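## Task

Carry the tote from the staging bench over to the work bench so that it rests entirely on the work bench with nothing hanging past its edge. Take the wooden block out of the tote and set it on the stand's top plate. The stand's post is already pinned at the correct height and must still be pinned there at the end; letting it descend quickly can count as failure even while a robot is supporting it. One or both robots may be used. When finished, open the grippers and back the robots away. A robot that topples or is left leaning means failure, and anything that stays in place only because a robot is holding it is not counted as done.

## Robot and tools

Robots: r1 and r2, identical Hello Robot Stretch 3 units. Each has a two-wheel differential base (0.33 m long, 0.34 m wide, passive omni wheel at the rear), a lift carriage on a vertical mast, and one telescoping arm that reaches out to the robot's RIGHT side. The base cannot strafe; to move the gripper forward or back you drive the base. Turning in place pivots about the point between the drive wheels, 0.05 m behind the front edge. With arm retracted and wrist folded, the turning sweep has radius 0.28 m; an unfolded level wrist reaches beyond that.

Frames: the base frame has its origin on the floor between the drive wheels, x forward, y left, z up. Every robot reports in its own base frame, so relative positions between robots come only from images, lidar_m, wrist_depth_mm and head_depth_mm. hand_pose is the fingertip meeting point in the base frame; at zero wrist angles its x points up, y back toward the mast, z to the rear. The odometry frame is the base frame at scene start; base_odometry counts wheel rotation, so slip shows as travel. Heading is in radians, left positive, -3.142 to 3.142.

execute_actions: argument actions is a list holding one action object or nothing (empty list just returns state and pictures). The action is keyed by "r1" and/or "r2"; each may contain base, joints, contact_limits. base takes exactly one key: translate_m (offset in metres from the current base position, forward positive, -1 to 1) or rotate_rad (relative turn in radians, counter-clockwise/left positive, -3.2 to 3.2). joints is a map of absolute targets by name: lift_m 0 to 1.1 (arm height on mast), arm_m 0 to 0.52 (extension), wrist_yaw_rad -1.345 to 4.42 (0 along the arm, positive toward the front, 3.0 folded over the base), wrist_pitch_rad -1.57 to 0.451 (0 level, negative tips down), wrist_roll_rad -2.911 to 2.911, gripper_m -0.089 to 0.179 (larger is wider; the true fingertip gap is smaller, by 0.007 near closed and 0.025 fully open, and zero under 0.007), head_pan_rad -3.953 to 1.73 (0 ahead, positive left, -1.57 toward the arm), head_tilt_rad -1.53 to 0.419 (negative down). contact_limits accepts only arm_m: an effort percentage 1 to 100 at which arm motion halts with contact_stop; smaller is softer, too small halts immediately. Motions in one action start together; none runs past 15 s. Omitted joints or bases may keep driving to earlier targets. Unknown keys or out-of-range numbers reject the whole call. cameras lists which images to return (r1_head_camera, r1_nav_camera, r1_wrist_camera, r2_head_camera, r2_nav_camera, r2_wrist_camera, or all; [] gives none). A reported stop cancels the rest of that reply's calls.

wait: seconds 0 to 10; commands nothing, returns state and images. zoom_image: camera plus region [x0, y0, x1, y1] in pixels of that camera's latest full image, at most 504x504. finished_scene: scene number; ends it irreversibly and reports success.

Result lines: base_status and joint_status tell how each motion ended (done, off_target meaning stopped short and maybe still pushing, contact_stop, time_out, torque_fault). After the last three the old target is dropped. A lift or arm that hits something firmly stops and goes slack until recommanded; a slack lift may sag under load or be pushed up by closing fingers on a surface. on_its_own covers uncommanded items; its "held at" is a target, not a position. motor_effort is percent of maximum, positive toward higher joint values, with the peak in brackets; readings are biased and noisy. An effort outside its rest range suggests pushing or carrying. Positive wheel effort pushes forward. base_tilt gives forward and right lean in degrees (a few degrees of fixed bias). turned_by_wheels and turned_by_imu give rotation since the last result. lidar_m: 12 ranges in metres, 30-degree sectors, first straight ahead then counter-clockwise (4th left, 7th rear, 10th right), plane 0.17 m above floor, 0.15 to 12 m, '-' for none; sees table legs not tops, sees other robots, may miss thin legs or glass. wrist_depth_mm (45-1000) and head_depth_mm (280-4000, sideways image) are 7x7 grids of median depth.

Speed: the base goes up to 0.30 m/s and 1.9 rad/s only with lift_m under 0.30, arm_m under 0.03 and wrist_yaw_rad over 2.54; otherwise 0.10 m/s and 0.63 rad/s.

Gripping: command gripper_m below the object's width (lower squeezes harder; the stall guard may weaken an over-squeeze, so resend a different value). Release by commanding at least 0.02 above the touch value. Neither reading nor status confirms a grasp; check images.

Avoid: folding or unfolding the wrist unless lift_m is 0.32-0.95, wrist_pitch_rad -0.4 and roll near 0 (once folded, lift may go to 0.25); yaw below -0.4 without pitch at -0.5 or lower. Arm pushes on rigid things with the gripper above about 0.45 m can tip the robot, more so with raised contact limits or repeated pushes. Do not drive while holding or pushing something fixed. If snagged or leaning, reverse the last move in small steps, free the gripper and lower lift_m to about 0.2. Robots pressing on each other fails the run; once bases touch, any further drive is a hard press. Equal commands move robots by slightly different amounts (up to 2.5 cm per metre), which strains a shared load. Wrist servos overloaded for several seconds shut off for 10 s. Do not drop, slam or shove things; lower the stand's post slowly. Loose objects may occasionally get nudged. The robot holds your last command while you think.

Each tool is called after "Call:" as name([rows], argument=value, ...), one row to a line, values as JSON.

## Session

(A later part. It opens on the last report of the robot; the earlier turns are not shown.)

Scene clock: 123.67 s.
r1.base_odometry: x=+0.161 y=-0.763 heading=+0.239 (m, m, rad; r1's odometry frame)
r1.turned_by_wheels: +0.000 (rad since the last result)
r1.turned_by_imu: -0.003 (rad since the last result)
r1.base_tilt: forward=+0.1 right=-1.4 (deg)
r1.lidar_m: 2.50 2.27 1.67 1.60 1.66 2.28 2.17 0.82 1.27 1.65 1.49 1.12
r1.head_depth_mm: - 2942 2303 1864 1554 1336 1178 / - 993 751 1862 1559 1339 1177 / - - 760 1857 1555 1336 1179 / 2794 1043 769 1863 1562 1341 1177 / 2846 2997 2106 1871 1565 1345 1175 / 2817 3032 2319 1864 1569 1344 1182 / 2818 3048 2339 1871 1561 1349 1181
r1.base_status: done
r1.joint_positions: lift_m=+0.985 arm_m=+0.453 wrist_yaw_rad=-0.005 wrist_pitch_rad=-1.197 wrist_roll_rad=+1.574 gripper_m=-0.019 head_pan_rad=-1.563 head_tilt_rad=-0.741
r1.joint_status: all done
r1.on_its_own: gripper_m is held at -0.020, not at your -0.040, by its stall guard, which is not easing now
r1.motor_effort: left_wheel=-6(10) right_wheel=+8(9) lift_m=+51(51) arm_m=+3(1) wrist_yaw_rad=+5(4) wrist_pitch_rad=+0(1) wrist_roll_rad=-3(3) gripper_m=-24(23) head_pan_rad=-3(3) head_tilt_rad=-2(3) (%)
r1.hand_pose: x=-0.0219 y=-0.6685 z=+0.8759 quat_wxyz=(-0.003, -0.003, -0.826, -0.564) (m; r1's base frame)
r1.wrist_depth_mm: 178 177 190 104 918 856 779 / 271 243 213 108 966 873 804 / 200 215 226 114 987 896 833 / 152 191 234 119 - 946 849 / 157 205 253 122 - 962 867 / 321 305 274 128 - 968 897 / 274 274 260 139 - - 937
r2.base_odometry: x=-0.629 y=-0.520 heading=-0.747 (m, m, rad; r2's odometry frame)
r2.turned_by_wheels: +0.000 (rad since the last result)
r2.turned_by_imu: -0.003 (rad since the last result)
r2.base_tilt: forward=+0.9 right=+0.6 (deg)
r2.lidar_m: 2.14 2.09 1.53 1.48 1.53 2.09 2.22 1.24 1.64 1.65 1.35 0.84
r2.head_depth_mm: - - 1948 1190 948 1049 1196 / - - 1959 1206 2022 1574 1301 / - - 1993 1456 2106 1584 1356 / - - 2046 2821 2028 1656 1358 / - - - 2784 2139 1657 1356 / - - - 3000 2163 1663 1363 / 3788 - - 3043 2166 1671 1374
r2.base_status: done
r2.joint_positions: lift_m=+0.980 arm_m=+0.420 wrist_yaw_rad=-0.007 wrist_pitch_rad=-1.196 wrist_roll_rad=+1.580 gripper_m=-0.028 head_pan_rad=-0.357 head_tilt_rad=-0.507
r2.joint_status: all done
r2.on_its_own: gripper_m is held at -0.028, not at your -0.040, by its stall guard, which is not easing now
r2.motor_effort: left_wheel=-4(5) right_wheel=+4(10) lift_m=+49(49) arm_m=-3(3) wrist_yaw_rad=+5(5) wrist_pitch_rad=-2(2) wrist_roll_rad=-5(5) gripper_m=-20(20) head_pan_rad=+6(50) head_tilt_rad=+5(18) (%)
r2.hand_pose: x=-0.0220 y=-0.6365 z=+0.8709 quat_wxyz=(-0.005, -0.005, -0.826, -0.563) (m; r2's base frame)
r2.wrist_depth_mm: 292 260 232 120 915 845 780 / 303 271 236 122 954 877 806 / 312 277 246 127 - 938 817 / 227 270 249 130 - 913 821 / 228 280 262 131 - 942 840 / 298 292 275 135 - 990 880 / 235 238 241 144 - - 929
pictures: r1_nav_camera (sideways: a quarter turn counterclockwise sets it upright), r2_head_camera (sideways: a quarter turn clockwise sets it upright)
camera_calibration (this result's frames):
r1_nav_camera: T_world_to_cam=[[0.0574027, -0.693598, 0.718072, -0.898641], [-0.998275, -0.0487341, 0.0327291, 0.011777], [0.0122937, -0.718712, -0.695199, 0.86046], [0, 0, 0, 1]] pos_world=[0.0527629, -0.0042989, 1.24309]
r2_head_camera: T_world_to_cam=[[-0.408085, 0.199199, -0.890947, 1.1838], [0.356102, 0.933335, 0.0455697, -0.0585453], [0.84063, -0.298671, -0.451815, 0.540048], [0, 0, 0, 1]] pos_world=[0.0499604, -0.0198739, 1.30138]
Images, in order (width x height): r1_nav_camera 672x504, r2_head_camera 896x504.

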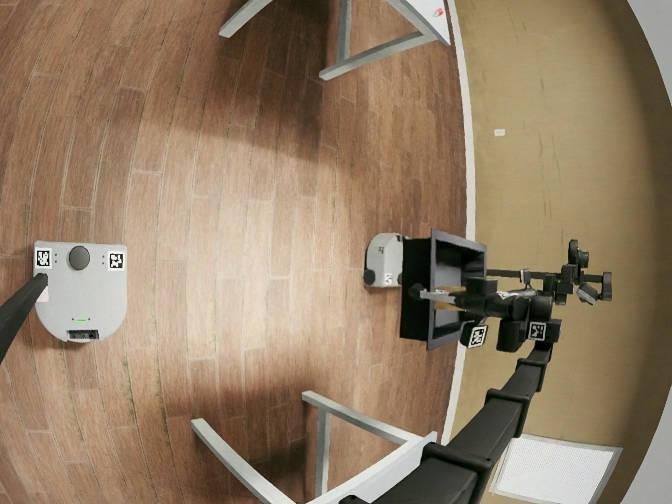

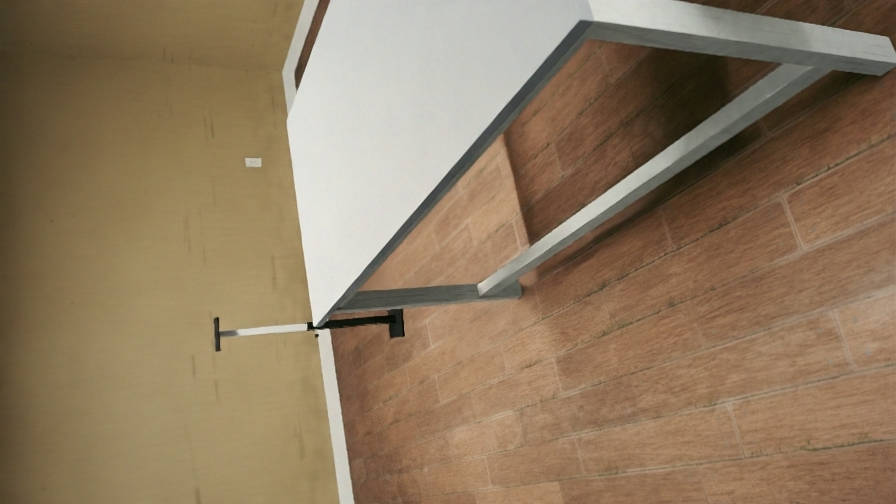

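Call:
execute_actions([
  {"r1":{"base":{"translate_m":-1}},"r2":{"base":{"translate_m":0.98},"joints":{"head_pan_rad":-1.57,"head_tilt_rad":-0.7}}},
], cameras=[])

Call:
execute_actions([
  {"r1":{"joints":{"lift_m":0.94}},"r2":{"joints":{"lift_m":0.94}}},
], cameras=["r1_head_camera","r2_head_camera"])

Scene clock: 139.47 s.
r1.base_odometry: x=-0.811 y=-0.999 heading=+0.239 (m, m, rad; r1's odometry frame)
r1.turned_by_wheels: +0.000 (rad since the last result)
r1.turned_by_imu: -0.003 (rad since the last result)
r1.base_tilt: forward=+0.1 right=-1.3 (deg)
r1.lidar_m: 2.07 2.27 1.67 1.61 1.67 2.28 3.70 1.20 1.11 1.07 0.50 2.30
r1.head_depth_mm: - 2921 946 758 650 1338 1177 / - 1046 751 762 651 1336 1175 / - - 758 759 652 1347 1178 / 2768 1041 767 763 652 1342 1176 / 2820 3005 862 765 654 1346 1182 / 2819 3052 952 765 656 1344 1143 / 2847 3029 2325 767 671 898 1182
r1.base_status: done
r1.joint_positions: lift_m=+0.985 arm_m=+0.453 wrist_yaw_rad=-0.007 wrist_pitch_rad=-1.202 wrist_roll_rad=+1.577 gripper_m=-0.019 head_pan_rad=-1.563 head_tilt_rad=-0.741
r1.joint_status: not commanded
r1.on_its_own: gripper_m is held at -0.020, not at your -0.040, by its stall guard, which is not easing now
r1.motor_effort: left_wheel=-5(11) right_wheel=+7(10) lift_m=+52(51) arm_m=+3(3) wrist_yaw_rad=+6(7) wrist_pitch_rad=+1(1) wrist_roll_rad=-5(5) gripper_m=-22(23) head_pan_rad=-2(1) head_tilt_rad=-3(3) (%)
r1.hand_pose: x=-0.0220 y=-0.6673 z=+0.8756 quat_wxyz=(-0.004, -0.005, -0.824, -0.566) (m; r1's base frame)
r1.wrist_depth_mm: 161 172 166 104 228 211 194 / 265 240 214 108 236 217 199 / 270 235 225 113 242 222 204 / 153 191 232 119 251 228 211 / 156 197 252 122 256 235 217 / 322 303 274 128 258 243 223 / 282 280 262 141 281 249 229
r2.base_odometry: x=+0.090 y=-1.186 heading=-0.747 (m, m, rad; r2's odometry frame)
r2.turned_by_wheels: +0.000 (rad since the last result)
r2.turned_by_imu: -0.003 (rad since the last result)
r2.base_tilt: forward=+1.0 right=+0.6 (deg)
r2.lidar_m: 3.62 2.10 1.54 1.47 1.53 2.09 2.19 2.17 0.59 0.56 0.58 0.80
r2.head_depth_mm: 2817 - 1063 869 758 1399 1123 / 2824 3234 1060 743 761 1408 1149 / 2783 - 969 746 770 1421 1167 / 920 2998 961 747 751 1421 1171 / 2817 3118 1154 833 751 1420 1175 / 2784 3141 1221 900 759 1439 1169 / 2831 3136 1236 905 763 1440 1186
r2.base_status: done
r2.joint_positions: lift_m=+0.980 arm_m=+0.420 wrist_yaw_rad=-0.008 wrist_pitch_rad=-1.200 wrist_roll_rad=+1.581 gripper_m=-0.028 head_pan_rad=-1.563 head_tilt_rad=-0.691
r2.joint_status: all done
r2.on_its_own: gripper_m is held at -0.028, not at your -0.040, by its stall guard, which is not easing now
r2.motor_effort: left_wheel=-4(6) right_wheel=+3(11) lift_m=+49(50) arm_m=-3(3) wrist_yaw_rad=+6(6) wrist_pitch_rad=+0(2) wrist_roll_rad=-5(5) gripper_m=-21(20) head_pan_rad=-5(57) head_tilt_rad=-3(22) (%)
r2.hand_pose: x=-0.0221 y=-0.6354 z=+0.8706 quat_wxyz=(-0.006, -0.006, -0.825, -0.565) (m; r2's base frame)
r2.wrist_depth_mm: 288 256 231 121 236 215 791 / 308 268 236 124 242 220 802 / 317 275 242 128 251 226 826 / 231 272 251 130 258 234 825 / 229 281 260 131 261 244 878 / 305 295 269 135 265 253 904 / 245 244 241 142 284 264 911
pictures: none
No camera images: the call's "cameras" was empty. Leave "cameras" out to get every camera's image.

Scene clock: 140.70 s.
r1.base_odometry: x=-0.811 y=-0.999 heading=+0.239 (m, m, rad; r1's odometry frame)
r1.turned_by_wheels: +0.000 (rad since the last result)
r1.turned_by_imu: +0.000 (rad since the last result)
r1.base_tilt: forward=+0.1 right=-1.4 (deg)
r1.lidar_m: 2.07 2.27 1.66 1.60 1.67 2.28 3.70 1.21 1.11 1.07 0.50 2.30
r1.head_depth_mm: 2686 - 911 761 651 1338 1174 / 2673 - 792 763 650 1340 1176 / 943 - 793 762 652 1338 1178 / 2771 1084 929 764 652 1348 1178 / 2824 2999 878 765 654 1343 1182 / 2816 3031 952 767 653 1345 1140 / 2832 3031 2347 767 672 899 1184
r1.base_status: not commanded
r1.joint_positions: lift_m=+0.940 arm_m=+0.453 wrist_yaw_rad=-0.007 wrist_pitch_rad=-1.202 wrist_roll_rad=+1.577 gripper_m=-0.019 head_pan_rad=-1.563 head_tilt_rad=-0.741
r1.joint_status: all done
r1.on_its_own: gripper_m is held at -0.020, not at your -0.040, by its stall guard, which is not easing now
r1.motor_effort: left_wheel=-5(5) right_wheel=+7(7) lift_m=+37(46) arm_m=+2(2) wrist_yaw_rad=+6(7) wrist_pitch_rad=+1(1) wrist_roll_rad=-4(4) gripper_m=-24(23) head_pan_rad=-2(2) head_tilt_rad=-3(3) (%)
r1.hand_pose: x=-0.0220 y=-0.6673 z=+0.8310 quat_wxyz=(-0.004, -0.005, -0.824, -0.566) (m; r1's base frame)
r1.wrist_depth_mm: 161 172 167 103 189 173 160 / 262 237 211 108 194 177 164 / 262 233 223 113 200 183 168 / 153 191 234 119 206 189 173 / 156 198 251 122 209 193 177 / 320 299 269 128 214 201 182 / 282 278 262 141 232 205 188
r2.base_odometry: x=+0.090 y=-1.186 heading=-0.747 (m, m, rad; r2's odometry frame)
r2.turned_by_wheels: +0.000 (rad since the last result)
r2.turned_by_imu: +0.000 (rad since the last result)
r2.base_tilt: forward=+1.0 right=+0.7 (deg)
r2.lidar_m: 3.63 2.10 1.53 1.48 1.53 2.10 2.18 2.17 0.58 0.56 0.58 0.80
r2.head_depth_mm: 2812 3096 - 838 759 1391 1128 / 2823 3051 1093 776 761 1410 1155 / 2798 - - 793 769 1414 1159 / 1445 1754 1049 796 748 1422 1166 / 2801 3089 1207 834 755 1428 1166 / 2842 3085 1224 900 757 1438 1176 / 2807 3105 1234 908 760 1447 1176
r2.base_status: not commanded
r2.joint_positions: lift_m=+0.940 arm_m=+0.420 wrist_yaw_rad=-0.008 wrist_pitch_rad=-1.200 wrist_roll_rad=+1.581 gripper_m=-0.028 head_pan_rad=-1.563 head_tilt_rad=-0.691
r2.joint_status: all done
r2.on_its_own: gripper_m is held at -0.028, not at your -0.040, by its stall guard, which is not easing now
r2.motor_effort: left_wheel=-3(4) right_wheel=+3(3) lift_m=+29(43) arm_m=-3(2) wrist_yaw_rad=+6(6) wrist_pitch_rad=+0(0) wrist_roll_rad=-5(5) gripper_m=-21(21) head_pan_rad=-4(4) head_tilt_rad=-4(4) (%)
r2.hand_pose: x=-0.0221 y=-0.6353 z=+0.8312 quat_wxyz=(-0.006, -0.006, -0.825, -0.565) (m; r2's base frame)
r2.wrist_depth_mm: 289 263 231 121 197 182 741 / 305 271 239 125 205 187 755 / 318 277 245 128 211 192 787 / 231 275 253 130 218 198 783 / 225 283 263 131 220 204 825 / 306 296 273 135 224 210 866 / 244 245 242 142 243 217 881
pictures: r1_head_camera (sideways: a quarter turn clockwise sets it upright), r2_head_camera (sideways: a quarter turn clockwise sets it upright)
camera_calibration (this result's frames):
r1_head_camera: T_world_to_cam=[[-0.0265005, 0.69034, -0.723, 0.960782], [0.999224, 0.0393818, 0.000977744, -0.00232964], [0.029148, -0.722413, -0.690847, 0.859848], [0, 0, 0, 1]] pos_world=[0.00272614, -0.0420088, 1.28867]
r2_head_camera: T_world_to_cam=[[0.0391238, 0.607668, -0.793227, 1.05365], [0.999026, -0.00758485, 0.0434638, -0.0597149], [0.0203951, -0.794155, -0.607373, 0.747444], [0, 0, 0, 1]] pos_world=[0.00318961, -0.0471389, 1.29236]
Images, in order (width x height): r1_head_camera 896x504, r2_head_camera 896x504.

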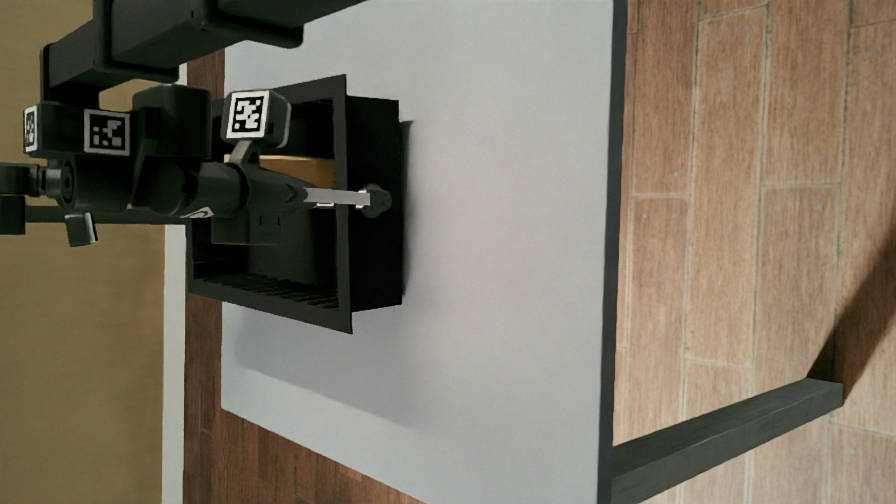

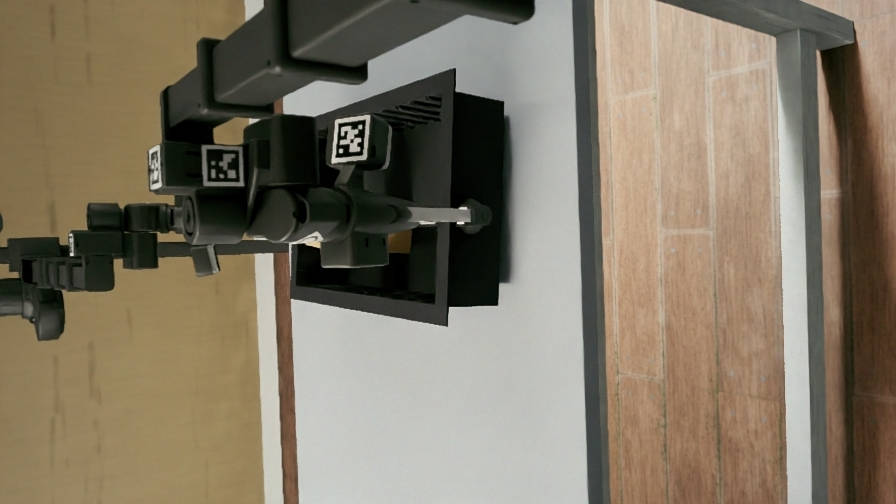

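Call:
execute_actions([
  {"r1":{"joints":{"lift_m":0.92}},"r2":{"joints":{"lift_m":0.92}}},
], cameras=[])

Call:
execute_actions([
  {"r1":{"joints":{"gripper_m":0.09}},"r2":{"joints":{"gripper_m":0.09}}},
], cameras=[])

Call:
execute_actions([
  {"r1":{"joints":{"lift_m":1.01}},"r2":{"joints":{"lift_m":1.01}}},
], cameras=[])

Call:
execute_actions([
  {"r1":{"joints":{"arm_m":0.1}},"r2":{"joints":{"lift_m":0.96,"arm_m":0.4,"wrist_pitch_rad":-0.6,"wrist_roll_rad":0,"gripper_m":0.14}}},
], cameras=["r1_head_camera","r2_wrist_camera"])

Scene clock: 150.67 s.
r1.base_odometry: x=-0.811 y=-0.999 heading=+0.239 (m, m, rad; r1's odometry frame)
r1.turned_by_wheels: +0.000 (rad since the last result)
r1.turned_by_imu: -0.001 (rad since the last result)
r1.base_tilt: forward=+0.1 right=-1.3 (deg)
r1.lidar_m: 2.08 2.28 1.67 1.61 1.67 2.28 3.69 1.20 1.11 1.07 0.50 2.30
r1.head_depth_mm: 2724 - 913 759 651 1337 1178 / 2697 - 816 763 652 1340 1178 / 949 - 840 762 653 1337 1176 / 2750 1785 947 765 654 1339 1174 / 2832 3004 887 764 652 1345 1181 / 2798 3015 954 765 654 1343 1140 / 2842 3057 2356 766 673 897 1179
r1.base_status: not commanded
r1.joint_positions: lift_m=+0.925 arm_m=+0.453 wrist_yaw_rad=-0.006 wrist_pitch_rad=-1.199 wrist_roll_rad=+1.577 gripper_m=-0.018 head_pan_rad=-1.563 head_tilt_rad=-0.741
r1.joint_status: lift_m contact_stop (moved -0.015 of -0.020)
r1.on_its_own: gripper_m is held at -0.020, not at your -0.040, by its stall guard, which is not easing now; lift_m is slack since a contact_stop, until your next command for it (your +0.920 is given up)
r1.motor_effort: left_wheel=-4(6) right_wheel=+6(8) lift_m=+40(38) arm_m=+2(3) wrist_yaw_rad=+6(6) wrist_pitch_rad=+0(1) wrist_roll_rad=-4(4) gripper_m=-24(24) head_pan_rad=-3(2) head_tilt_rad=-3(3) (%)
r1.hand_pose: x=-0.0219 y=-0.6681 z=+0.8160 quat_wxyz=(-0.004, -0.004, -0.825, -0.564) (m; r1's base frame)
r1.wrist_depth_mm: 161 167 164 108 175 162 150 / 270 245 218 112 181 166 153 / 276 243 227 115 187 170 157 / 153 191 234 120 193 176 161 / 156 198 248 122 197 180 165 / 324 293 265 127 200 186 171 / 286 282 257 134 216 191 175
r2.base_odometry: x=+0.090 y=-1.186 heading=-0.747 (m, m, rad; r2's odometry frame)
r2.turned_by_wheels: +0.000 (rad since the last result)
r2.turned_by_imu: -0.001 (rad since the last result)
r2.base_tilt: forward=+0.9 right=+0.6 (deg)
r2.lidar_m: 3.64 2.10 1.53 1.48 1.53 2.10 2.19 2.17 0.58 0.56 0.58 0.80
r2.head_depth_mm: 2814 3141 - 825 778 1401 1127 / 2827 3056 1093 778 763 1427 1158 / 2811 2961 - 826 765 1418 1165 / 1389 1668 1065 834 748 1422 1159 / 2728 3109 1211 835 753 1432 1169 / 2800 3107 1232 906 759 1432 1175 / 2821 3104 1234 909 763 1432 1180
r2.base_status: not commanded
r2.joint_positions: lift_m=+0.921 arm_m=+0.420 wrist_yaw_rad=-0.008 wrist_pitch_rad=-1.206 wrist_roll_rad=+1.581 gripper_m=-0.028 head_pan_rad=-1.563 head_tilt_rad=-0.692
r2.joint_status: lift_m contact_stop (moved -0.019 of -0.020)
r2.on_its_own: gripper_m is held at -0.028, not at your -0.040, by its stall guard, which is not easing now; lift_m is slack since a contact_stop, until your next command for it
r2.motor_effort: left_wheel=-7(8) right_wheel=+9(9) lift_m=+36(35) arm_m=+0(3) wrist_yaw_rad=+7(6) wrist_pitch_rad=+2(4) wrist_roll_rad=-5(5) gripper_m=-20(21) head_pan_rad=-4(5) head_tilt_rad=-4(4) (%)
r2.hand_pose: x=-0.0221 y=-0.6337 z=+0.8121 quat_wxyz=(-0.006, -0.006, -0.823, -0.567) (m; r2's base frame)
r2.wrist_depth_mm: 276 250 220 114 182 167 721 / 295 258 228 118 188 172 742 / 308 269 237 122 194 177 753 / 228 266 250 126 200 180 798 / 228 282 263 129 205 188 826 / 297 295 274 134 208 192 854 / 243 242 239 208 223 199 855
pictures: none
No camera images: the call's "cameras" was empty. Leave "cameras" out to get every camera's image.

not run: a stop came earlier in this reply.

not run: a stop came earlier in this reply.

not run: a stop came earlier in this reply.

Call:
execute_actions([
  {"r1":{"joints":{"gripper_m":0.09}},"r2":{"joints":{"gripper_m":0.09}}},
], cameras=[])

Call:
execute_actions([
  {"r1":{"joints":{"lift_m":1.01}},"r2":{"joints":{"lift_m":1.01}}},
], cameras=[])

Call:
execute_actions([
  {"r1":{"joints":{"arm_m":0.1}},"r2":{"joints":{"lift_m":0.96,"arm_m":0.4,"wrist_pitch_rad":-0.6,"wrist_roll_rad":0,"gripper_m":0.14}}},
], cameras=["r1_head_camera","r2_wrist_camera"])

Scene clock: 158.20 s.
r1.base_odometry: x=-0.811 y=-0.999 heading=+0.239 (m, m, rad; r1's odometry frame)
r1.turned_by_wheels: +0.000 (rad since the last result)
r1.turned_by_imu: -0.001 (rad since the last result)
r1.base_tilt: forward=+0.1 right=-1.4 (deg)
r1.lidar_m: 2.07 2.27 1.66 1.61 1.66 2.28 3.71 1.21 1.11 1.07 0.50 2.30
r1.head_depth_mm: 2696 - 910 760 651 1336 1178 / 2718 - 812 762 651 1337 1177 / 952 - 830 762 651 1340 1176 / 2767 1746 944 764 653 1347 1178 / 2816 3002 885 763 654 1341 1175 / 2821 3000 953 765 654 1342 1140 / 2837 3039 2343 767 671 895 1179
r1.base_status: not commanded
r1.joint_positions: lift_m=+0.925 arm_m=+0.453 wrist_yaw_rad=-0.002 wrist_pitch_rad=-1.198 wrist_roll_rad=+1.577 gripper_m=+0.090 head_pan_rad=-1.563 head_tilt_rad=-0.741
r1.joint_status: all done
r1.on_its_own: lift_m is slack since a contact_stop, until your next command for it (your +0.920 is given up)
r1.motor_effort: left_wheel=-2(5) right_wheel=+2(6) lift_m=+40(41) arm_m=+2(2) wrist_yaw_rad=+1(5) wrist_pitch_rad=+0(2) wrist_roll_rad=-4(4) gripper_m=+1(94) head_pan_rad=-2(2) head_tilt_rad=-3(3) (%)
r1.hand_pose: x=-0.0216 y=-0.6683 z=+0.8162 quat_wxyz=(-0.003, -0.003, -0.826, -0.564) (m; r1's base frame)
r1.wrist_depth_mm: 160 171 173 107 176 161 149 / 271 243 217 110 180 165 153 / 273 240 225 114 185 170 156 / 153 189 233 119 192 175 160 / 155 196 237 123 203 179 165 / 323 299 246 128 208 182 169 / 281 282 259 133 213 195 174
r2.base_odometry: x=+0.090 y=-1.186 heading=-0.747 (m, m, rad; r2's odometry frame)
r2.turned_by_wheels: +0.000 (rad since the last result)
r2.turned_by_imu: +0.000 (rad since the last result)
r2.base_tilt: forward=+0.9 right=+0.6 (deg)
r2.lidar_m: 3.63 2.10 1.53 1.48 1.53 2.10 2.18 2.17 0.58 0.56 0.58 0.80
r2.head_depth_mm: 2837 3138 - 824 778 1405 1134 / 2825 3077 1120 772 764 1410 1149 / 2796 2972 - 872 768 1410 1162 / 1382 1678 1066 877 750 1421 1167 / 2751 3146 1212 834 754 1432 1172 / 2859 3081 1227 900 760 1439 1179 / 2840 3079 1229 911 761 1434 1178
r2.base_status: not commanded
r2.joint_positions: lift_m=+0.922 arm_m=+0.420 wrist_yaw_rad=-0.002 wrist_pitch_rad=-1.199 wrist_roll_rad=+1.575 gripper_m=+0.090 head_pan_rad=-1.563 head_tilt_rad=-0.692
r2.joint_status: all done
r2.on_its_own: lift_m is slack since a contact_stop, until your next command for it
r2.motor_effort: left_wheel=-1(7) right_wheel=+0(9) lift_m=+36(36) arm_m=+0(1) wrist_yaw_rad=+1(6) wrist_pitch_rad=-1(2) wrist_roll_rad=-2(5) gripper_m=+2(84) head_pan_rad=-4(4) head_tilt_rad=-4(2) (%)
r2.hand_pose: x=-0.0216 y=-0.6353 z=+0.8127 quat_wxyz=(-0.002, -0.002, -0.825, -0.565) (m; r2's base frame)
r2.wrist_depth_mm: 277 248 220 113 181 167 160 / 294 257 230 117 187 172 731 / 301 266 238 120 192 174 760 / 228 272 248 125 199 180 790 / 227 285 246 130 208 183 797 / 298 299 257 135 218 188 826 / 237 236 239 141 221 200 879
pictures: none
No camera images: the call's "cameras" was empty. Leave "cameras" out to get every camera's image.

Scene clock: 159.83 s.
r1.base_odometry: x=-0.811 y=-0.999 heading=+0.239 (m, m, rad; r1's odometry frame)
r1.turned_by_wheels: +0.000 (rad since the last result)
r1.turned_by_imu: +0.000 (rad since the last result)
r1.base_tilt: forward=+0.1 right=-1.4 (deg)
r1.lidar_m: 2.08 2.28 1.67 1.61 1.67 2.29 3.71 1.21 1.11 1.07 0.50 2.30
r1.head_depth_mm: 2811 2976 945 760 651 1345 1175 / - 1100 858 761 651 1338 1175 / - 1053 833 764 653 1344 1176 / 2757 1084 944 765 653 1345 1179 / 2814 2977 886 765 653 1343 1181 / 2856 3049 954 765 655 1346 1139 / 2840 3044 2335 767 670 898 1183
r1.base_status: not commanded
r1.joint_positions: lift_m=+1.010 arm_m=+0.453 wrist_yaw_rad=-0.002 wrist_pitch_rad=-1.199 wrist_roll_rad=+1.577 gripper_m=+0.090 head_pan_rad=-1.563 head_tilt_rad=-0.741
r1.joint_status: all done
r1.motor_effort: left_wheel=-2(3) right_wheel=+2(2) lift_m=+47(49) arm_m=+2(2) wrist_yaw_rad=+1(1) wrist_pitch_rad=+0(0) wrist_roll_rad=-4(4) gripper_m=+1(0) head_pan_rad=-3(2) head_tilt_rad=-3(3) (%)
r1.hand_pose: x=-0.0216 y=-0.6681 z=+0.9009 quat_wxyz=(-0.003, -0.003, -0.825, -0.564) (m; r1's base frame)
r1.wrist_depth_mm: 367 241 212 190 246 231 215 / 363 341 307 281 255 238 220 / 379 254 310 291 263 244 225 / 375 218 277 302 272 252 230 / 390 392 340 312 288 258 238 / 365 366 346 323 296 262 244 / - 317 280 267 298 282 250
r2.base_odometry: x=+0.090 y=-1.186 heading=-0.747 (m, m, rad; r2's odometry frame)
r2.turned_by_wheels: +0.000 (rad since the last result)
r2.turned_by_imu: +0.000 (rad since the last result)
r2.base_tilt: forward=+0.9 right=+0.6 (deg)
r2.lidar_m: 3.65 2.09 1.53 1.48 1.53 2.09 2.18 2.17 0.58 0.56 0.58 0.80
r2.head_depth_mm: 2756 - 1159 868 757 1403 1127 / 2705 3229 1117 782 763 1406 1155 / 2735 - 1047 873 766 1411 1163 / 893 3034 1044 882 751 1420 1172 / 2812 3122 1206 834 752 1424 1172 / 2811 3107 1217 895 756 1433 1175 / 2829 3104 1234 903 762 1436 1179
r2.base_status: not commanded
r2.joint_positions: lift_m=+1.010 arm_m=+0.420 wrist_yaw_rad=-0.001 wrist_pitch_rad=-1.200 wrist_roll_rad=+1.575 gripper_m=+0.090 head_pan_rad=-1.563 head_tilt_rad=-0.692
r2.joint_status: all done
r2.motor_effort: left_wheel=-1(1) right_wheel=+0(0) lift_m=+46(48) arm_m=+0(0) wrist_yaw_rad=+1(1) wrist_pitch_rad=+0(1) wrist_roll_rad=-2(2) gripper_m=+1(1) head_pan_rad=-5(3) head_tilt_rad=-3(4) (%)
r2.hand_pose: x=-0.0216 y=-0.6351 z=+0.9007 quat_wxyz=(-0.002, -0.002, -0.825, -0.565) (m; r2's base frame)
r2.wrist_depth_mm: 354 343 310 286 252 239 794 / 387 375 330 295 260 243 835 / 379 369 340 307 268 255 859 / 273 274 345 315 278 264 876 / 376 365 359 327 281 271 920 / 514 333 290 302 303 960 912 / 557 460 399 251 310 291 935
pictures: none
No camera images: the call's "cameras" was empty. Leave "cameras" out to get every camera's image.

Scene clock: 163.63 s.
r1.base_odometry: x=-0.811 y=-0.999 heading=+0.239 (m, m, rad; r1's odometry frame)
r1.turned_by_wheels: +0.000 (rad since the last result)
r1.turned_by_imu: -0.001 (rad since the last result)
r1.base_tilt: forward=+0.1 right=-1.3 (deg)
r1.lidar_m: 2.08 2.28 1.66 1.61 1.66 2.28 3.69 1.20 1.11 1.07 0.50 2.29
r1.head_depth_mm: 2670 - - - 635 1337 1179 / 2781 - - - 651 1339 1176 / 920 - - - 637 1310 1177 / 2770 1082 944 804 639 1343 1178 / 2845 3001 886 763 654 1339 1179 / 2823 3007 958 764 656 1342 1139 / 2843 3011 2333 767 673 901 1183
r1.base_status: not commanded
r1.joint_positions: lift_m=+1.010 arm_m=+0.100 wrist_yaw_rad=+0.000 wrist_pitch_rad=-1.200 wrist_roll_rad=+1.575 gripper_m=+0.090 head_pan_rad=-1.563 head_tilt_rad=-0.741
r1.joint_status: all done
r1.motor_effort: left_wheel=-2(2) right_wheel=+2(2) lift_m=+47(47) arm_m=-3(3) wrist_yaw_rad=+0(1) wrist_pitch_rad=-1(0) wrist_roll_rad=-3(4) gripper_m=+0(1) head_pan_rad=-2(3) head_tilt_rad=-4(3) (%)
r1.hand_pose: x=-0.0215 y=-0.3154 z=+0.9008 quat_wxyz=(-0.001, -0.001, -0.825, -0.565) (m; r1's base frame)
r1.wrist_depth_mm: 387 341 306 - 981 884 807 / 383 354 316 - 969 916 - / 364 373 331 - - - - / 369 386 343 - - 958 878 / 373 406 347 956 - 988 892 / 380 434 362 631 - 980 913 / 523 449 387 511 - - 968
r2.base_odometry: x=+0.090 y=-1.186 heading=-0.747 (m, m, rad; r2's odometry frame)
r2.turned_by_wheels: +0.000 (rad since the last result)
r2.turned_by_imu: -0.001 (rad since the last result)
r2.base_tilt: forward=+0.9 right=+0.7 (deg)
r2.lidar_m: 3.63 2.10 1.53 1.48 1.53 2.10 2.18 2.17 0.59 0.56 0.58 0.80
r2.head_depth_mm: 2828 2998 - 862 759 1389 1130 / 2828 - 1068 787 760 1416 1151 / 2796 - 1047 880 767 1411 1164 / 1211 3041 1068 884 750 1423 1160 / 2823 3116 1216 832 752 1428 1171 / 2794 3132 1222 899 757 1437 1178 / 2763 3133 1231 908 764 1449 1179
r2.base_status: not commanded
r2.joint_positions: lift_m=+0.960 arm_m=+0.400 wrist_yaw_rad=-0.001 wrist_pitch_rad=-0.618 wrist_roll_rad=+0.004 gripper_m=+0.140 head_pan_rad=-1.563 head_tilt_rad=-0.692
r2.joint_status: all done
r2.motor_effort: left_wheel=-1(1) right_wheel=+0(1) lift_m=+26(40) arm_m=-3(4) wrist_yaw_rad=+1(1) wrist_pitch_rad=+8(8) wrist_roll_rad=-2(3) gripper_m=+0(82) head_pan_rad=-4(5) head_tilt_rad=-4(4) (%)
r2.hand_pose: x=-0.0218 y=-0.7402 z=+0.9309 quat_wxyz=(+0.672, +0.214, -0.675, -0.216) (m; r2's base frame)
r2.wrist_depth_mm: - - - - - - - / 589 573 578 439 425 554 - / 491 484 444 294 449 441 499 / 426 419 356 268 408 330 406 / 373 381 315 318 364 313 358 / 341 - 314 328 325 - 324 / 302 292 286 294 294 277 290
pictures: r1_head_camera (sideways: a quarter turn clockwise sets it upright), r2_wrist_camera
camera_calibration (this result's frames):
r1_head_camera: T_world_to_cam=[[-0.0264883, 0.690363, -0.722978, 0.960754], [0.999224, 0.0393639, 0.000978745, -0.00233095], [0.0291349, -0.722392, -0.69087, 0.859878], [0, 0, 0, 1]] pos_world=[0.00272539, -0.0420083, 1.28867]
r2_wrist_camera: T_world_to_cam=[[-0.99996, -0.00847767, -0.00278986, -0.0259421], [-0.00434492, 0.735464, -0.67755, 1.20642], [0.00779589, -0.677511, -0.735471, 0.353733], [0, 0, 0, 1]] pos_world=[-0.0234569, -0.647837, 1.0775]
Images, in order (width x height): r1_head_camera 896x504, r2_wrist_camera 644x364.

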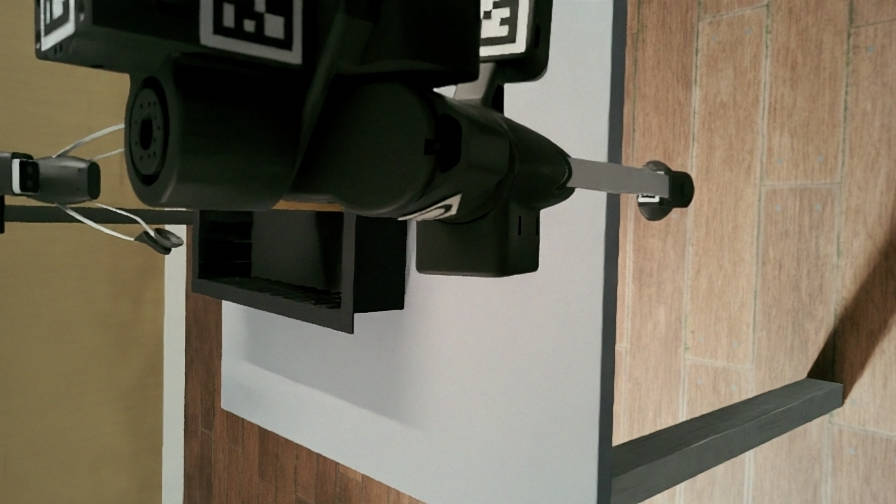

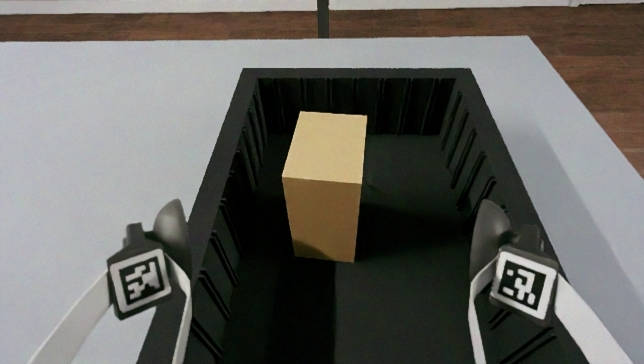

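Call:
execute_actions([
  {"r2":{"joints":{"lift_m":0.895,"arm_m":0.515,"gripper_m":0.115,"wrist_yaw_rad":0.02}}},
], cameras=["r2_wrist_camera"])

Call:
execute_actions([
  {"r2":{"joints":{"gripper_m":0.01}}},
], cameras=["r2_wrist_camera"])

Call:
execute_actions([
  {"r2":{"joints":{"lift_m":1.0}}},
], cameras=["r2_wrist_camera"])

Scene clock: 170.67 s.
r1.base_odometry: x=-0.811 y=-0.999 heading=+0.239 (m, m, rad; r1's odometry frame)
r1.turned_by_wheels: +0.000 (rad since the last result)
r1.turned_by_imu: -0.001 (rad since the last result)
r1.base_tilt: forward=+0.2 right=-1.4 (deg)
r1.lidar_m: 2.07 2.27 1.66 1.61 1.67 2.29 3.70 1.20 1.11 1.07 0.50 2.29
r1.head_depth_mm: 2676 - - - 636 1332 1176 / 2780 - - - 652 1334 1177 / 853 - - - 637 1306 1174 / 2750 1693 946 804 639 1343 1178 / 2814 3025 888 765 654 1345 1181 / 2824 3067 954 766 655 1343 1143 / 2861 3029 2330 767 672 899 1181
r1.base_status: not commanded
r1.joint_positions: lift_m=+1.010 arm_m=+0.100 wrist_yaw_rad=+0.000 wrist_pitch_rad=-1.200 wrist_roll_rad=+1.575 gripper_m=+0.090 head_pan_rad=-1.563 head_tilt_rad=-0.741
r1.joint_status: not commanded
r1.motor_effort: left_wheel=-2(2) right_wheel=+2(2) lift_m=+47(47) arm_m=-3(3) wrist_yaw_rad=+0(0) wrist_pitch_rad=+0(0) wrist_roll_rad=-3(3) gripper_m=+1(0) head_pan_rad=-2(3) head_tilt_rad=-3(4) (%)
r1.hand_pose: x=-0.0215 y=-0.3154 z=+0.9008 quat_wxyz=(-0.001, -0.001, -0.825, -0.565) (m; r1's base frame)
r1.wrist_depth_mm: 383 343 306 - 934 890 807 / 385 357 319 - 994 933 - / 365 371 330 - - - - / 369 388 341 - - 956 878 / 375 408 346 964 - 985 921 / 381 432 357 626 - - 919 / 525 446 389 511 - - 952
r2.base_odometry: x=+0.090 y=-1.186 heading=-0.747 (m, m, rad; r2's odometry frame)
r2.turned_by_wheels: +0.000 (rad since the last result)
r2.turned_by_imu: -0.001 (rad since the last result)
r2.base_tilt: forward=+0.9 right=+0.6 (deg)
r2.lidar_m: 3.64 2.10 1.53 1.48 1.53 2.09 2.18 2.17 0.58 0.56 0.58 0.80
r2.head_depth_mm: 2814 3188 3151 - 776 1397 1130 / 2819 3017 984 774 763 1409 1155 / 2802 3023 1050 873 768 1415 1159 / 1214 3054 1047 885 750 1427 1172 / 2814 3125 1210 835 754 1415 1171 / 2782 3104 1220 898 754 1430 1166 / 2805 3148 1234 910 761 1437 1173
r2.base_status: not commanded
r2.joint_positions: lift_m=+0.895 arm_m=+0.515 wrist_yaw_rad=+0.019 wrist_pitch_rad=-0.617 wrist_roll_rad=+0.003 gripper_m=+0.115 head_pan_rad=-1.563 head_tilt_rad=-0.692
r2.joint_status: all done
r2.motor_effort: left_wheel=+0(0) right_wheel=+0(0) lift_m=+26(25) arm_m=+3(5) wrist_yaw_rad=+0(1) wrist_pitch_rad=+7(8) wrist_roll_rad=-2(2) gripper_m=+0(81) head_pan_rad=-4(4) head_tilt_rad=-4(4) (%)
r2.hand_pose: x=-0.0178 y=-0.8547 z=+0.8662 quat_wxyz=(+0.675, +0.221, -0.672, -0.209) (m; r2's base frame)
r2.wrist_depth_mm: - - - - - - - / 464 455 442 292 285 283 440 / 390 390 278 312 313 292 358 / 337 330 284 168 307 293 219 / 296 288 278 148 277 254 193 / 267 198 228 135 250 - 189 / 240 173 231 172 229 231 177
pictures: r2_wrist_camera
camera_calibration (this result's frames):
r2_wrist_camera: T_world_to_cam=[[-0.999576, -0.0290042, -0.00237545, -0.0410405], [-0.0196994, 0.734463, -0.678363, 1.24631], [0.02142, -0.678029, -0.734723, 0.227662], [0, 0, 0, 1]] pos_world=[-0.021348, -0.762198, 1.01262]
Images, in order (width x height): r2_wrist_camera 644x364.

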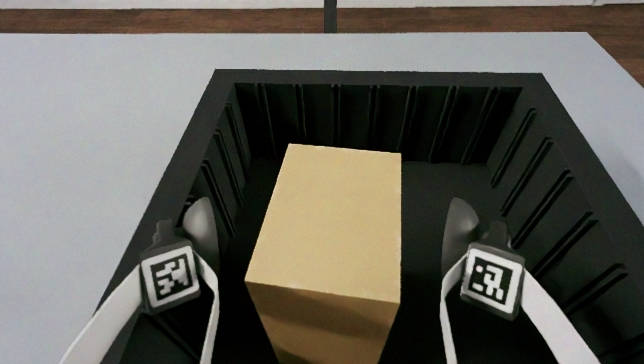

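Scene clock: 172.20 s.
r1.base_odometry: x=-0.811 y=-0.999 heading=+0.239 (m, m, rad; r1's odometry frame)
r1.turned_by_wheels: +0.000 (rad since the last result)
r1.turned_by_imu: +0.000 (rad since the last result)
r1.base_tilt: forward=+0.2 right=-1.4 (deg)
r1.lidar_m: 2.07 2.28 1.67 1.61 1.66 2.29 3.69 1.20 1.11 1.07 0.50 2.30
r1.head_depth_mm: 2676 - - - 636 1341 1179 / 2770 - - - 653 1340 1176 / 853 - - - 636 1315 1179 / 2726 1677 946 801 638 1344 1174 / 2792 3000 884 764 655 1347 1181 / 2851 3035 953 767 653 1342 1141 / 2846 3048 2337 768 671 898 1180
r1.base_status: not commanded
r1.joint_positions: lift_m=+1.010 arm_m=+0.100 wrist_yaw_rad=+0.000 wrist_pitch_rad=-1.200 wrist_roll_rad=+1.575 gripper_m=+0.090 head_pan_rad=-1.563 head_tilt_rad=-0.741
r1.joint_status: not commanded
r1.motor_effort: left_wheel=-2(3) right_wheel=+2(2) lift_m=+47(47) arm_m=-3(3) wrist_yaw_rad=-1(0) wrist_pitch_rad=+0(1) wrist_roll_rad=-3(3) gripper_m=+0(1) head_pan_rad=-1(2) head_tilt_rad=-2(3) (%)
r1.hand_pose: x=-0.0215 y=-0.3154 z=+0.9008 quat_wxyz=(-0.001, -0.001, -0.825, -0.565) (m; r1's base frame)
r1.wrist_depth_mm: 387 341 306 - 948 887 810 / 383 357 318 - 975 928 - / 367 369 328 - - - - / 371 385 342 - - 950 880 / 373 405 346 972 - 969 905 / 380 435 359 629 - - 932 / 526 443 387 511 - - 940
r2.base_odometry: x=+0.090 y=-1.186 heading=-0.747 (m, m, rad; r2's odometry frame)
r2.turned_by_wheels: +0.000 (rad since the last result)
r2.turned_by_imu: +0.000 (rad since the last result)
r2.base_tilt: forward=+0.9 right=+0.7 (deg)
r2.lidar_m: 3.63 2.10 1.53 1.48 1.53 2.10 2.19 2.18 0.58 0.56 0.58 0.80
r2.head_depth_mm: 2809 3161 3151 - 781 1396 1129 / 2795 3103 986 774 762 1401 1166 / 2771 3028 1043 879 767 1407 1153 / 1212 2997 1050 884 751 1423 1168 / 2779 3172 1210 834 752 1421 1169 / 2803 3134 1217 894 755 1433 1173 / 2811 3087 1233 905 763 1449 1179
r2.base_status: not commanded
r2.joint_positions: lift_m=+0.895 arm_m=+0.515 wrist_yaw_rad=+0.023 wrist_pitch_rad=-0.613 wrist_roll_rad=+0.008 gripper_m=+0.011 head_pan_rad=-1.563 head_tilt_rad=-0.692
r2.joint_status: all done
r2.motor_effort: left_wheel=+3(3) right_wheel=-3(3) lift_m=+26(26) arm_m=+3(3) wrist_yaw_rad=-3(2) wrist_pitch_rad=+6(7) wrist_roll_rad=-4(4) gripper_m=-23(97) head_pan_rad=-4(5) head_tilt_rad=-3(4) (%)
r2.hand_pose: x=-0.0171 y=-0.8552 z=+0.8668 quat_wxyz=(+0.674, +0.221, -0.674, -0.207) (m; r2's base frame)
r2.wrist_depth_mm: - - - - - - - / 471 464 443 296 289 285 435 / 397 396 278 312 311 293 364 / 344 330 276 167 309 301 221 / 300 286 209 147 149 278 193 / 269 178 144 134 130 250 191 / 241 162 230 166 229 232 191
pictures: r2_wrist_camera
camera_calibration (this result's frames):
r2_wrist_camera: T_world_to_cam=[[-0.99952, -0.0303921, -0.0059505, -0.0383643], [-0.0182115, 0.732228, -0.680816, 1.24741], [0.0250485, -0.680381, -0.732431, 0.223808], [0, 0, 0, 1]] pos_world=[-0.0212347, -0.762283, 1.01295]
Images, in order (width x height): r2_wrist_camera 644x364.

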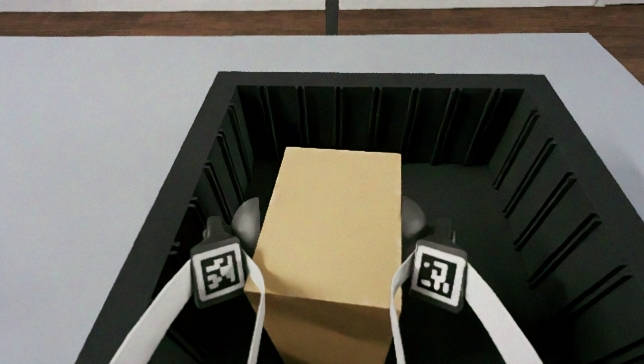

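Scene clock: 174.00 s.
r1.base_odometry: x=-0.811 y=-0.999 heading=+0.239 (m, m, rad; r1's odometry frame)
r1.turned_by_wheels: +0.000 (rad since the last result)
r1.turned_by_imu: +0.000 (rad since the last result)
r1.base_tilt: forward=+0.0 right=-1.3 (deg)
r1.lidar_m: 2.08 2.28 1.66 1.61 1.66 2.29 3.69 1.20 1.11 1.07 0.50 2.30
r1.head_depth_mm: 2672 - - - 636 1341 1175 / 2772 - - - 651 1338 1171 / 808 - - - 638 1310 1179 / 2759 1085 944 802 638 1341 1180 / 2820 2998 886 764 653 1343 1181 / 2823 3009 955 763 653 1343 1141 / 2826 3052 2351 766 672 898 1181
r1.base_status: not commanded
r1.joint_positions: lift_m=+1.010 arm_m=+0.100 wrist_yaw_rad=+0.000 wrist_pitch_rad=-1.200 wrist_roll_rad=+1.575 gripper_m=+0.090 head_pan_rad=-1.563 head_tilt_rad=-0.741
r1.joint_status: not commanded
r1.motor_effort: left_wheel=-3(2) right_wheel=+2(2) lift_m=+47(47) arm_m=-3(3) wrist_yaw_rad=+0(0) wrist_pitch_rad=+0(0) wrist_roll_rad=-4(4) gripper_m=+0(0) head_pan_rad=-2(2) head_tilt_rad=-3(3) (%)
r1.hand_pose: x=-0.0215 y=-0.3154 z=+0.9008 quat_wxyz=(-0.001, -0.001, -0.825, -0.565) (m; r1's base frame)
r1.wrist_depth_mm: 385 343 306 - 949 880 802 / 383 356 318 - 984 931 - / 365 373 329 - - - - / 367 390 342 - - 954 868 / 372 406 346 965 - 973 892 / 380 438 358 627 - 990 933 / 527 446 387 511 - - 965
r2.base_odometry: x=+0.090 y=-1.186 heading=-0.747 (m, m, rad; r2's odometry frame)
r2.turned_by_wheels: +0.000 (rad since the last result)
r2.turned_by_imu: +0.000 (rad since the last result)
r2.base_tilt: forward=+0.9 right=+0.6 (deg)
r2.lidar_m: 3.63 2.09 1.53 1.48 1.53 2.10 2.18 2.17 0.58 0.56 0.58 0.80
r2.head_depth_mm: 2808 - 1169 869 758 1400 1126 / 2702 3145 1117 788 763 1407 1153 / 2738 3244 1049 876 769 1420 1160 / 1189 3085 1033 881 749 1426 1160 / 2806 3133 1199 834 752 1423 1170 / 2831 3155 1216 899 758 1434 1173 / 2773 3091 1231 903 762 1436 1179
r2.base_status: not commanded
r2.joint_positions: lift_m=+1.000 arm_m=+0.515 wrist_yaw_rad=+0.021 wrist_pitch_rad=-0.634 wrist_roll_rad=+0.004 gripper_m=+0.019 head_pan_rad=-1.563 head_tilt_rad=-0.692
r2.joint_status: all done
r2.on_its_own: gripper_m is held at +0.019, not at your +0.010, by its stall guard, which is still easing
r2.motor_effort: left_wheel=+2(3) right_wheel=-2(4) lift_m=+48(50) arm_m=+3(3) wrist_yaw_rad=-2(3) wrist_pitch_rad=+15(15) wrist_roll_rad=-2(4) gripper_m=-19(24) head_pan_rad=-5(4) head_tilt_rad=-2(3) (%)
r2.hand_pose: x=-0.0175 y=-0.8517 z=+0.9670 quat_wxyz=(+0.673, +0.227, -0.670, -0.214) (m; r2's base frame)
r2.wrist_depth_mm: - - - - - - - / - - - - - - - / 531 529 532 529 518 515 - / 470 467 431 165 356 389 460 / 417 410 398 147 148 334 401 / 375 368 143 134 133 280 360 / 340 333 266 172 320 312 327
pictures: r2_wrist_camera
camera_calibration (this result's frames):
r2_wrist_camera: T_world_to_cam=[[-0.999528, -0.0305442, -0.00333828, -0.0407355], [-0.0205821, 0.746246, -0.665352, 1.31], [0.0228138, -0.664969, -0.746522, 0.326334], [0, 0, 0, 1]] pos_world=[-0.0211988, -0.761821, 1.11509]
Images, in order (width x height): r2_wrist_camera 644x364.

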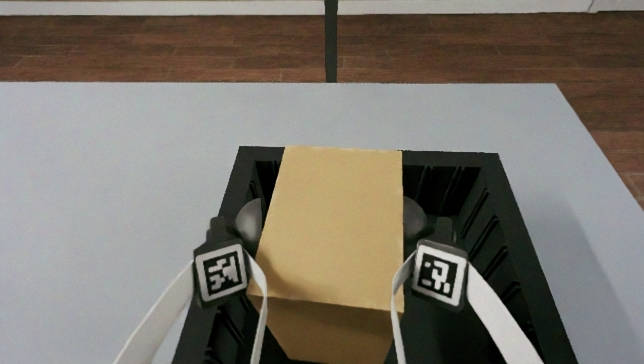

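Call:
execute_actions([
  {"r2":{"base":{"translate_m":1},"joints":{"lift_m":1.095,"arm_m":0.4}}},
], cameras=[])

Call:
execute_actions([
  {"r2":{"base":{"translate_m":1},"joints":{"head_pan_rad":-1.4}}},
], cameras=["r2_wrist_camera","r2_head_camera"])

Scene clock: 189.10 s.
r1.base_odometry: x=-0.811 y=-0.999 heading=+0.239 (m, m, rad; r1's odometry frame)
r1.turned_by_wheels: +0.000 (rad since the last result)
r1.turned_by_imu: -0.004 (rad since the last result)
r1.base_tilt: forward=+0.2 right=-1.5 (deg)
r1.lidar_m: 2.08 2.27 1.67 1.60 1.66 2.29 3.71 1.20 1.11 1.07 0.50 2.30
r1.head_depth_mm: 2670 - - - 637 1335 1179 / 2753 - - - 652 1341 1176 / 2804 - - - 638 1312 1176 / 2804 2991 948 804 638 1338 1183 / 2828 2995 886 765 654 1341 1177 / 2812 3024 956 766 654 1339 1142 / 2825 3037 2328 767 672 900 1185
r1.base_status: not commanded
r1.joint_positions: lift_m=+1.010 arm_m=+0.100 wrist_yaw_rad=+0.000 wrist_pitch_rad=-1.200 wrist_roll_rad=+1.575 gripper_m=+0.090 head_pan_rad=-1.563 head_tilt_rad=-0.741
r1.joint_status: not commanded
r1.motor_effort: left_wheel=-2(2) right_wheel=+2(2) lift_m=+47(48) arm_m=-3(2) wrist_yaw_rad=-1(0) wrist_pitch_rad=+0(0) wrist_roll_rad=-3(3) gripper_m=+0(1) head_pan_rad=-2(2) head_tilt_rad=-3(4) (%)
r1.hand_pose: x=-0.0215 y=-0.3154 z=+0.9008 quat_wxyz=(-0.001, -0.001, -0.825, -0.565) (m; r1's base frame)
r1.wrist_depth_mm: 388 342 305 - 939 885 796 / 384 357 315 - - 932 - / 365 373 329 - - - - / 367 388 345 - - 948 860 / 372 406 346 946 - 976 914 / 381 437 359 626 - 995 930 / 523 444 390 508 - - 952
r2.base_odometry: x=+0.824 y=-1.865 heading=-0.747 (m, m, rad; r2's odometry frame)
r2.turned_by_wheels: +0.000 (rad since the last result)
r2.turned_by_imu: -0.003 (rad since the last result)
r2.base_tilt: forward=+0.9 right=+0.6 (deg)
r2.lidar_m: 2.64 2.10 1.54 1.48 1.53 2.09 3.13 0.80 0.58 0.56 3.40 1.53
r2.head_depth_mm: 2824 3121 1165 870 760 1406 1128 / 2821 3191 1163 873 762 1399 1156 / - 3119 1080 881 766 1415 1164 / 2747 2948 1089 889 748 1393 1143 / 2834 3120 2820 961 776 1401 1222 / 2810 3132 2973 2196 1747 1441 1225 / 2780 3143 2968 2229 1733 1430 1233
r2.base_status: done
r2.joint_positions: lift_m=+1.095 arm_m=+0.400 wrist_yaw_rad=+0.021 wrist_pitch_rad=-0.635 wrist_roll_rad=+0.003 gripper_m=+0.019 head_pan_rad=-1.563 head_tilt_rad=-0.692
r2.joint_status: all done
r2.on_its_own: gripper_m is held at +0.019, not at your +0.010, by its stall guard, which is not easing now
r2.motor_effort: left_wheel=+0(6) right_wheel=-1(6) lift_m=+48(51) arm_m=-3(3) wrist_yaw_rad=+0(2) wrist_pitch_rad=+15(15) wrist_roll_rad=-2(2) gripper_m=-19(19) head_pan_rad=-4(4) head_tilt_rad=-3(3) (%)
r2.hand_pose: x=-0.0176 y=-0.7373 z=+1.0619 quat_wxyz=(+0.673, +0.227, -0.670, -0.215) (m; r2's base frame)
r2.wrist_depth_mm: - - - - - - - / - - - - - - - / - - - 660 672 667 651 / - - - 164 552 575 573 / - - - 148 148 518 507 / - - 143 134 133 462 459 / - - 432 173 411 421 413
pictures: none
No camera images: the call's "cameras" was empty. Leave "cameras" out to get every camera's image.

Scene clock: 200.53 s.
r1.base_odometry: x=-0.811 y=-0.999 heading=+0.239 (m, m, rad; r1's odometry frame)
r1.turned_by_wheels: +0.000 (rad since the last result)
r1.turned_by_imu: -0.003 (rad since the last result)
r1.base_tilt: forward=+0.0 right=-1.3 (deg)
r1.lidar_m: 2.08 2.27 1.67 1.60 1.67 2.29 3.69 1.20 1.11 1.07 0.50 2.30
r1.head_depth_mm: 2677 - - - 636 1336 1171 / 2794 - - - 651 1332 1173 / 2774 - - - 637 1319 1172 / 2805 2991 950 805 639 1351 1176 / 2796 3014 887 765 654 1345 1182 / 2815 3012 956 766 654 1344 1142 / 2842 3012 2343 767 671 899 1183
r1.base_status: not commanded
r1.joint_positions: lift_m=+1.010 arm_m=+0.100 wrist_yaw_rad=+0.000 wrist_pitch_rad=-1.200 wrist_roll_rad=+1.575 gripper_m=+0.090 head_pan_rad=-1.563 head_tilt_rad=-0.741
r1.joint_status: not commanded
r1.motor_effort: left_wheel=-2(3) right_wheel=+2(2) lift_m=+47(47) arm_m=-3(3) wrist_yaw_rad=+0(0) wrist_pitch_rad=+0(0) wrist_roll_rad=-3(4) gripper_m=+1(1) head_pan_rad=-2(3) head_tilt_rad=-3(3) (%)
r1.hand_pose: x=-0.0215 y=-0.3154 z=+0.9008 quat_wxyz=(-0.001, -0.001, -0.825, -0.565) (m; r1's base frame)
r1.wrist_depth_mm: 384 345 306 - 946 873 787 / 382 358 316 - 997 917 - / 365 373 328 - - - - / 370 387 342 - - 949 872 / 374 406 348 940 - 975 896 / 381 435 357 625 - 975 931 / 526 446 387 510 - - 954
r2.base_odometry: x=+1.558 y=-2.544 heading=-0.747 (m, m, rad; r2's odometry frame)
r2.turned_by_wheels: +0.000 (rad since the last result)
r2.turned_by_imu: -0.002 (rad since the last result)
r2.base_tilt: forward=+0.9 right=+0.6 (deg)
r2.lidar_m: 1.64 1.70 1.53 1.48 1.53 2.10 2.21 1.07 1.51 3.26 0.85 1.70
r2.head_depth_mm: - 2994 2832 2125 1693 1398 1201 / 2710 647 2480 2123 1694 1402 1203 / 2845 3131 2883 2117 1710 1414 1208 / 2817 3169 2880 2156 1721 1413 1215 / 2865 3196 2788 2106 1584 1390 1217 / 2900 3280 915 2129 1725 1428 1222 / 2972 3185 2957 2232 1744 1442 1225
r2.base_status: done
r2.joint_positions: lift_m=+1.095 arm_m=+0.400 wrist_yaw_rad=+0.021 wrist_pitch_rad=-0.635 wrist_roll_rad=+0.003 gripper_m=+0.019 head_pan_rad=-1.407 head_tilt_rad=-0.692
r2.joint_status: all done
r2.on_its_own: gripper_m is held at +0.019, not at your +0.010, by its stall guard, which is not easing now
r2.motor_effort: left_wheel=+0(6) right_wheel=-1(4) lift_m=+49(48) arm_m=-3(3) wrist_yaw_rad=-1(0) wrist_pitch_rad=+15(15) wrist_roll_rad=-2(2) gripper_m=-19(19) head_pan_rad=+5(27) head_tilt_rad=-4(3) (%)
r2.hand_pose: x=-0.0176 y=-0.7373 z=+1.0619 quat_wxyz=(+0.673, +0.227, -0.670, -0.215) (m; r2's base frame)
r2.wrist_depth_mm: - - - - - - - / - - - - - - - / - - - - - - - / 380 - - 165 - - - / 349 - - 148 148 - - / 426 - 142 134 133 - - / - 689 - 173 - - -
pictures: r2_head_camera (sideways: a quarter turn clockwise sets it upright), r2_wrist_camera
camera_calibration (this result's frames):
r2_head_camera: T_world_to_cam=[[-0.0556037, 0.606564, -0.793088, 1.05405], [0.988121, 0.147406, 0.0434603, -0.0596437], [0.143267, -0.78125, -0.607554, 0.74693], [0, 0, 0, 1]] pos_world=[0.0105338, -0.0470179, 1.29235]
r2_wrist_camera: T_world_to_cam=[[-0.999535, -0.0303932, -0.00255199, -0.0377901], [-0.0210067, 0.746669, -0.664864, 1.2875], [0.0221128, -0.664501, -0.74696, 0.474065], [0, 0, 0, 1]] pos_world=[-0.0212092, -0.647471, 1.21003]
Images, in order (width x height): r2_head_camera 896x504, r2_wrist_camera 644x364.

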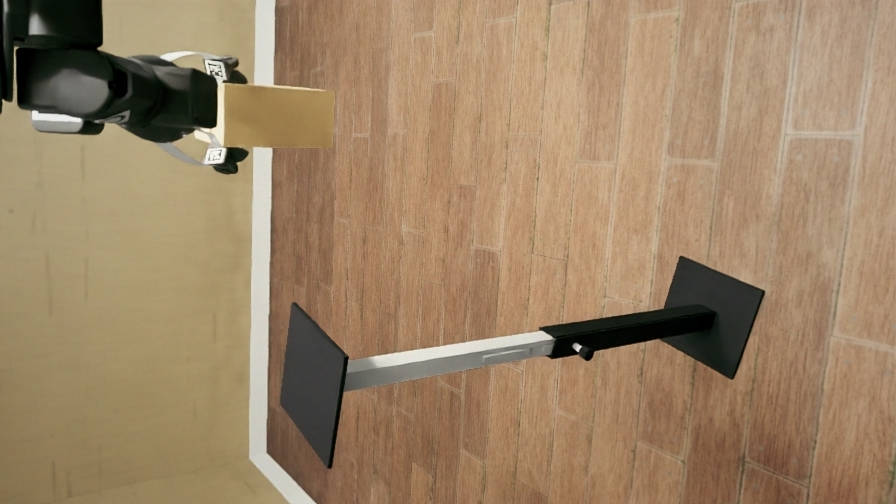

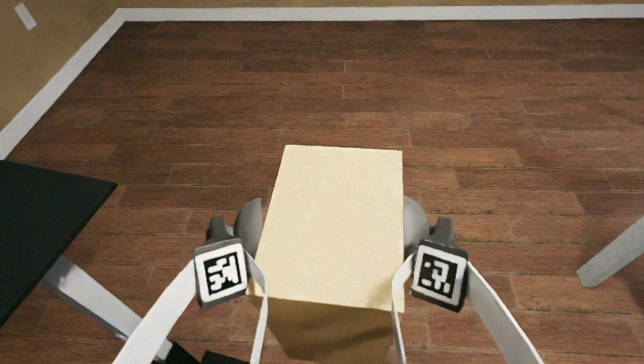

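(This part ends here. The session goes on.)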